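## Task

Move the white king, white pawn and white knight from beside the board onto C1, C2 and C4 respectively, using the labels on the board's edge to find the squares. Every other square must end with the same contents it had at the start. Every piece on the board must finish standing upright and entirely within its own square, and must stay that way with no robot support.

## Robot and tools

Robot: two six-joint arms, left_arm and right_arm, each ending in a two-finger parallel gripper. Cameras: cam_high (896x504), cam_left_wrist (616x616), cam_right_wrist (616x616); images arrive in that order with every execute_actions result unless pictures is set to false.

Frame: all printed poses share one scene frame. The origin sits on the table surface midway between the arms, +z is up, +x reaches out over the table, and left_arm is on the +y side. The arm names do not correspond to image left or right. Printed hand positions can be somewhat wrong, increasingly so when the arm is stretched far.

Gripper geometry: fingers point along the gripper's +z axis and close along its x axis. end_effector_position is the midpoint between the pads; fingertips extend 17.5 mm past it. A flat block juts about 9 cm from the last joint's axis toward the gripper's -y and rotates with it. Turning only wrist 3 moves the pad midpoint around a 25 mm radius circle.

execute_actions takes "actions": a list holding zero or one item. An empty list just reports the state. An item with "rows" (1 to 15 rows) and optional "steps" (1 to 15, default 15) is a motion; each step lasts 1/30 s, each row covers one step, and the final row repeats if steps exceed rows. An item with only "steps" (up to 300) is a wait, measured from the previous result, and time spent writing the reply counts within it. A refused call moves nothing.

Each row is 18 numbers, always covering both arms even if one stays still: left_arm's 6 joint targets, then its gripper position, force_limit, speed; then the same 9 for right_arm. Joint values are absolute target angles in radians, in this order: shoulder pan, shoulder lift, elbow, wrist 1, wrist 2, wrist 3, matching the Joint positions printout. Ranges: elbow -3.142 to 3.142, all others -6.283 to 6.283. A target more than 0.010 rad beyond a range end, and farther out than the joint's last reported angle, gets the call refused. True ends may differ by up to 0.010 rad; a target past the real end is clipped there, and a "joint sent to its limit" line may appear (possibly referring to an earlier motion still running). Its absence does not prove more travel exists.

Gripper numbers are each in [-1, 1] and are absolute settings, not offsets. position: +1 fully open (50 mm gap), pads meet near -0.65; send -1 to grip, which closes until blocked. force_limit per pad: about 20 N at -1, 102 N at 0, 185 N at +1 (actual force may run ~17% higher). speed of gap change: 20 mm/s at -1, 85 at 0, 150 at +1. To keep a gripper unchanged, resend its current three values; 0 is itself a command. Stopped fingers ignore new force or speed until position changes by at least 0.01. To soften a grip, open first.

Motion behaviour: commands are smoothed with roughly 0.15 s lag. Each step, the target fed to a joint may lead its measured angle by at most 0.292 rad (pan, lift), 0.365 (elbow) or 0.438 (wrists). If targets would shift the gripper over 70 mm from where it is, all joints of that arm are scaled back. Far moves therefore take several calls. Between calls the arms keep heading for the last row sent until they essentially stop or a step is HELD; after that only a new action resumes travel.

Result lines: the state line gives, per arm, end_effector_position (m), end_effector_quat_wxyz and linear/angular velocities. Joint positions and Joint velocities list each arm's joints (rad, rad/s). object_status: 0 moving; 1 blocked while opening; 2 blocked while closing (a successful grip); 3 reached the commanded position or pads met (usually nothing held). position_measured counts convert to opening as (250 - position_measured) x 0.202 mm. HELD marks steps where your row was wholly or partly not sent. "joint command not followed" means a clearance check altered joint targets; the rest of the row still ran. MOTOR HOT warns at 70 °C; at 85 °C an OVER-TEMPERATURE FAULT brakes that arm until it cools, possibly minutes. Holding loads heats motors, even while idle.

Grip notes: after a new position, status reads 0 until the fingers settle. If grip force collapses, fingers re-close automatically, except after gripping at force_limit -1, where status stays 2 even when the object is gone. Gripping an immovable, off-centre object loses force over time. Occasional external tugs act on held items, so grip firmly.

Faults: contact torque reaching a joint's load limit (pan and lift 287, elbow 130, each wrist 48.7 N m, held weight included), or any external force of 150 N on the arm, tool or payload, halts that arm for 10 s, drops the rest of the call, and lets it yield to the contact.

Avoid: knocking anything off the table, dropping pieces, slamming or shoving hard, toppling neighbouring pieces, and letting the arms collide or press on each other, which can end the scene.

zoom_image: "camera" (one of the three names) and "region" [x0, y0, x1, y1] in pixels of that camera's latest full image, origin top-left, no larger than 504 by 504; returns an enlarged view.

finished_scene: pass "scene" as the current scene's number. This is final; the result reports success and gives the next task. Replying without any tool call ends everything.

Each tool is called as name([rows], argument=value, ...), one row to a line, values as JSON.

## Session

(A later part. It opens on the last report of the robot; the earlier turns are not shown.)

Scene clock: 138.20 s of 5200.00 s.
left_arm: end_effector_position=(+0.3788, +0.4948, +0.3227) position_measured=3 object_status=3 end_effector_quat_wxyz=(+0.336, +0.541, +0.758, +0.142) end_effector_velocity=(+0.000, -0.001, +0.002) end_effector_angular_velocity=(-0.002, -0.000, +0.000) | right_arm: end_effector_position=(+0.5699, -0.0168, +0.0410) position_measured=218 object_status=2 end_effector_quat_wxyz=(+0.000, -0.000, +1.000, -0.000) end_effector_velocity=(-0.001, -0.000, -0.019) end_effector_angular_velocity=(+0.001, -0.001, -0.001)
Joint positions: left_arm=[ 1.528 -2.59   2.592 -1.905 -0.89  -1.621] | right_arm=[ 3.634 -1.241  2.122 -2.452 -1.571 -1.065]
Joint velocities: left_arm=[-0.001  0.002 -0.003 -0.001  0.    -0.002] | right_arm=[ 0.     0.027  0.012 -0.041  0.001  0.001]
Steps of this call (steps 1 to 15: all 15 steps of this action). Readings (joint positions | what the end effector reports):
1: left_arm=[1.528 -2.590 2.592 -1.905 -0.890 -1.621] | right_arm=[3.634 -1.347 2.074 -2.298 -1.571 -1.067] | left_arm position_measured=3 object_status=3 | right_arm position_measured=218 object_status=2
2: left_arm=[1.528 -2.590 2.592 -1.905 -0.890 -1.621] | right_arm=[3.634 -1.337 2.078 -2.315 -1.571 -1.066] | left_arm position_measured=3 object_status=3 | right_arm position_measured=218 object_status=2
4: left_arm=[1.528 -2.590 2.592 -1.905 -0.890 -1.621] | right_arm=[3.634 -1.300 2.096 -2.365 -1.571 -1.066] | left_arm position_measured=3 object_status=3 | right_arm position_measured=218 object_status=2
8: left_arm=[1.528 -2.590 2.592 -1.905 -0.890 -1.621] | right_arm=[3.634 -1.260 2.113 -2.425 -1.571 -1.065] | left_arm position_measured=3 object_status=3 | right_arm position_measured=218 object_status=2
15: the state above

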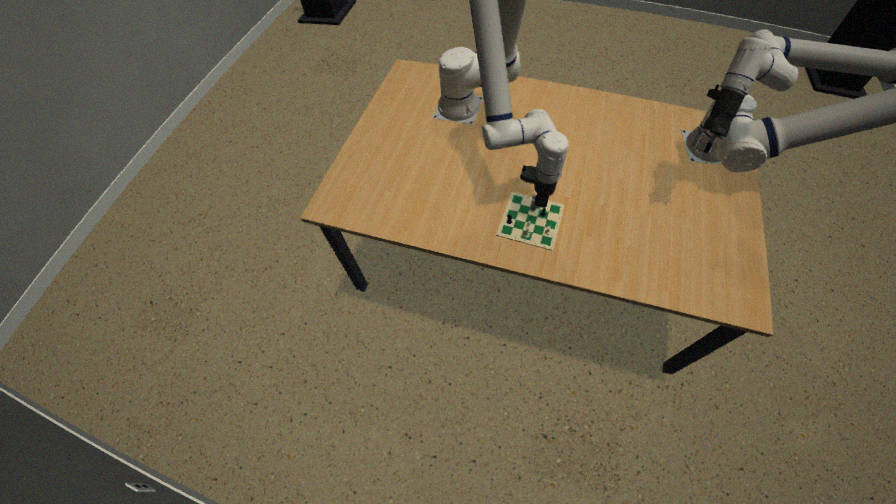

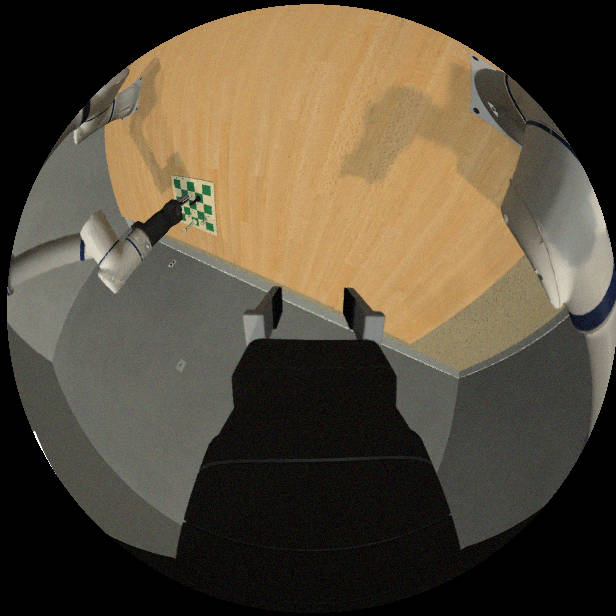

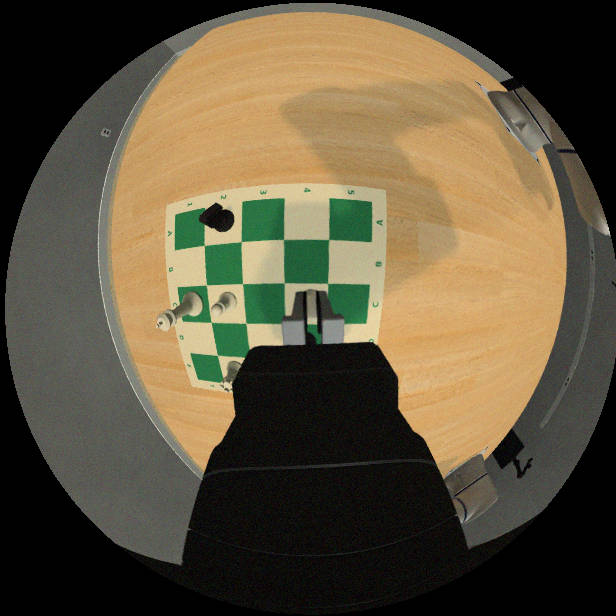

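execute_actions([
  {"rows":[[1.528,-2.59,2.592,-1.905,-0.89,-1.621,1,0,0,3.634,-1.231,2.1146,-2.4545,-1.571,-1.065,-1,0.6,0]]},
], pictures=false)

execute_actions([
  {"rows":[[1.528,-2.59,2.592,-1.905,-0.89,-1.621,1,0,0,3.634,-1.231,2.1146,-2.4545,-1.571,-1.065,1,0.6,0]],"steps":10},
], pictures=false)

execute_actions([
  {"rows":[[1.528,-2.59,2.592,-1.905,-0.89,-1.621,1,0,0,3.634,-1.349,2.0757,-2.298,-1.571,-1.065,1,0.6,0]]},
])

Scene clock: 142.50 s of 5200.00 s.
left_arm: end_effector_position=(+0.3788, +0.4948, +0.3227) position_measured=3 object_status=3 end_effector_quat_wxyz=(+0.336, +0.541, +0.758, +0.142) end_effector_velocity=(-0.000, -0.000, +0.001) end_effector_angular_velocity=(-0.002, +0.000, -0.000) | right_arm: end_effector_position=(+0.5738, -0.0147, +0.0382) position_measured=218 object_status=2 end_effector_quat_wxyz=(+0.000, -0.000, +1.000, -0.000) end_effector_velocity=(+0.001, +0.000, -0.000) end_effector_angular_velocity=(-0.000, -0.000, -0.001)
Joint positions: left_arm=[ 1.528 -2.59   2.592 -1.905 -0.89  -1.621] | right_arm=[ 3.634 -1.231  2.115 -2.455 -1.571 -1.065]
Joint velocities: left_arm=[-0.    -0.001 -0.    -0.001 -0.001 -0.   ] | right_arm=[ 0.     0.002 -0.002  0.    -0.001  0.001]
Steps of this call (steps 1 to 15: the robot went on to your last target; steps 16 to 90: nothing new was sent; then 0.80 s passed at rest; steps 91 to 105: all 15 steps of this action). Readings (joint positions | what the end effector reports):
91: left_arm=[1.528 -2.590 2.592 -1.905 -0.890 -1.621] | right_arm=[3.634 -1.237 2.124 -2.458 -1.571 -1.065] | left_arm position_measured=3 object_status=3 | right_arm position_measured=218 object_status=2
92: left_arm=[1.528 -2.590 2.592 -1.905 -0.890 -1.621] | right_arm=[3.634 -1.236 2.123 -2.457 -1.571 -1.065] | left_arm position_measured=3 object_status=3 | right_arm position_measured=218 object_status=2
94: left_arm=[1.528 -2.590 2.592 -1.905 -0.890 -1.621] | right_arm=[3.634 -1.234 2.119 -2.456 -1.571 -1.065] | left_arm position_measured=3 object_status=3 | right_arm position_measured=218 object_status=2
98: left_arm=[1.528 -2.590 2.592 -1.905 -0.890 -1.621] | right_arm=[3.634 -1.232 2.116 -2.455 -1.571 -1.065] | left_arm position_measured=3 object_status=3 | right_arm position_measured=218 object_status=2
105: the state above

Scene clock: 142.83 s of 5200.00 s.
left_arm: end_effector_position=(+0.3788, +0.4948, +0.3227) position_measured=3 object_status=3 end_effector_quat_wxyz=(+0.336, +0.541, +0.758, +0.142) end_effector_velocity=(+0.000, +0.000, -0.000) end_effector_angular_velocity=(-0.000, -0.000, +0.000) | right_arm: end_effector_position=(+0.5738, -0.0146, +0.0381) position_measured=88 object_status=0 end_effector_quat_wxyz=(+0.000, -0.000, +1.000, -0.000) end_effector_velocity=(-0.000, -0.001, -0.001) end_effector_angular_velocity=(-0.002, +0.001, -0.000)
Joint positions: left_arm=[ 1.528 -2.59   2.592 -1.905 -0.89  -1.621] | right_arm=[ 3.634 -1.231  2.115 -2.454 -1.571 -1.065]
Joint velocities: left_arm=[ 0. -0.  0.  0. -0.  0.] | right_arm=[-0.     0.002  0.    -0.    -0.001 -0.   ]
Steps of this call (steps 1 to 10: all 10 steps of this action). Readings (joint positions | what the end effector reports):
1: left_arm=[1.528 -2.590 2.592 -1.905 -0.890 -1.621] | right_arm=[3.634 -1.231 2.115 -2.455 -1.571 -1.065] | left_arm position_measured=3 object_status=3 | right_arm position_measured=215 object_status=0
2: left_arm=[1.528 -2.590 2.592 -1.905 -0.890 -1.621] | right_arm=[3.634 -1.231 2.115 -2.455 -1.571 -1.065] | left_arm position_measured=3 object_status=3 | right_arm position_measured=201 object_status=0
4: left_arm=[1.528 -2.590 2.592 -1.905 -0.890 -1.621] | right_arm=[3.634 -1.231 2.115 -2.454 -1.571 -1.065] | left_arm position_measured=3 object_status=3 | right_arm position_measured=173 object_status=0
8: left_arm=[1.528 -2.590 2.592 -1.905 -0.890 -1.621] | right_arm=[3.634 -1.231 2.115 -2.454 -1.571 -1.065] | left_arm position_measured=3 object_status=3 | right_arm position_measured=117 object_status=0
10: the state above

Scene clock: 143.33 s of 5200.00 s.
left_arm: end_effector_position=(+0.3788, +0.4948, +0.3227) position_measured=3 object_status=3 end_effector_quat_wxyz=(+0.336, +0.541, +0.758, +0.142) end_effector_velocity=(+0.000, -0.000, +0.001) end_effector_angular_velocity=(-0.000, -0.000, -0.001) | right_arm: end_effector_position=(+0.5698, -0.0169, +0.1174) position_measured=3 object_status=3 end_effector_quat_wxyz=(+0.000, -0.000, +1.000, -0.000) end_effector_velocity=(-0.002, -0.001, +0.021) end_effector_angular_velocity=(+0.001, +0.000, +0.000)
Joint positions: left_arm=[ 1.528 -2.59   2.592 -1.905 -0.89  -1.621] | right_arm=[ 3.634 -1.345  2.077 -2.303 -1.571 -1.065]
Joint velocities: left_arm=[ 0.     0.    -0.002  0.001  0.     0.001] | right_arm=[ 0.    -0.03  -0.01   0.04   0.001 -0.   ]
Steps of this call (steps 1 to 15: all 15 steps of this action). Readings (joint positions | what the end effector reports):
1: left_arm=[1.528 -2.590 2.592 -1.905 -0.890 -1.621] | right_arm=[3.634 -1.231 2.114 -2.454 -1.571 -1.065] | left_arm position_measured=3 object_status=3 | right_arm position_measured=74 object_status=0
2: left_arm=[1.528 -2.590 2.592 -1.905 -0.890 -1.621] | right_arm=[3.634 -1.241 2.112 -2.439 -1.571 -1.065] | left_arm position_measured=3 object_status=3 | right_arm position_measured=60 object_status=0
4: left_arm=[1.528 -2.590 2.592 -1.905 -0.890 -1.621] | right_arm=[3.634 -1.281 2.097 -2.389 -1.571 -1.065] | left_arm position_measured=3 object_status=3 | right_arm position_measured=32 object_status=0
8: left_arm=[1.528 -2.590 2.592 -1.905 -0.890 -1.621] | right_arm=[3.634 -1.325 2.084 -2.330 -1.571 -1.065] | left_arm position_measured=3 object_status=3 | right_arm position_measured=3 object_status=0
15: the state above

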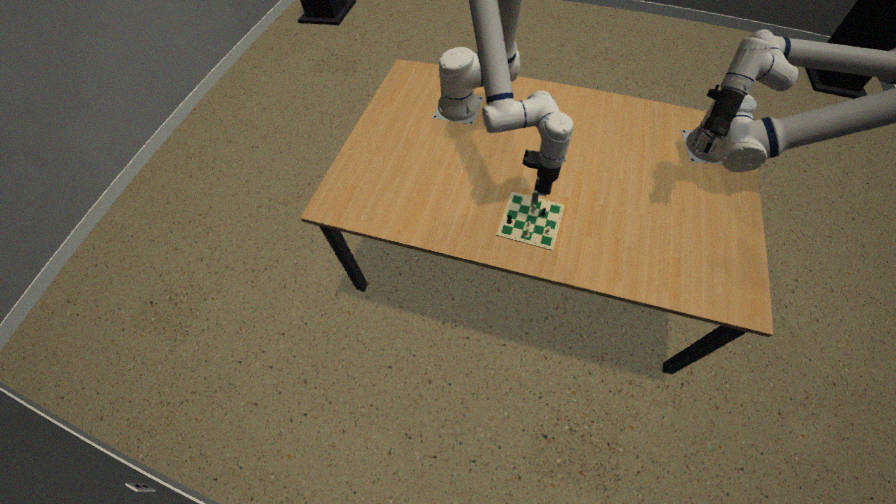

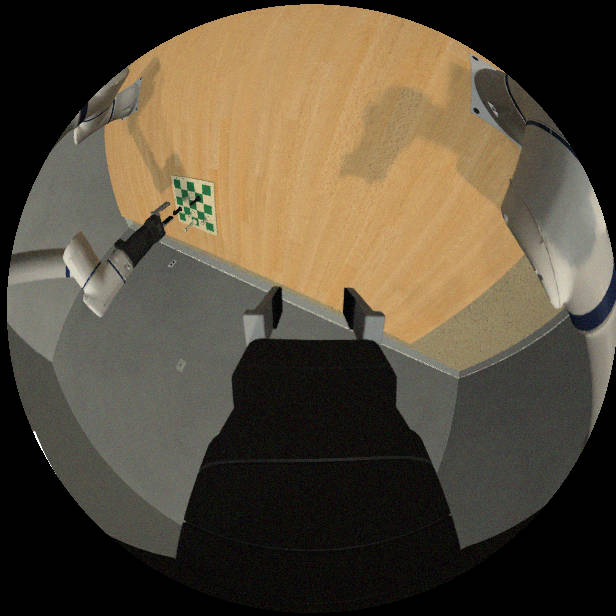

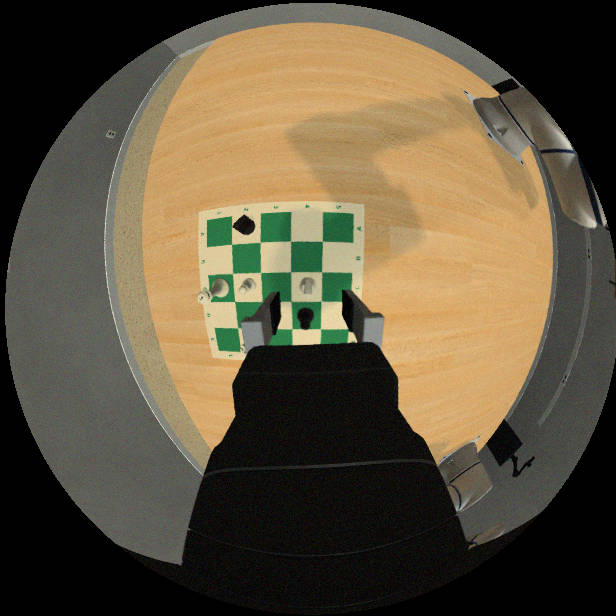

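finished_scene(scene=1)

The scene is finished: the task was done.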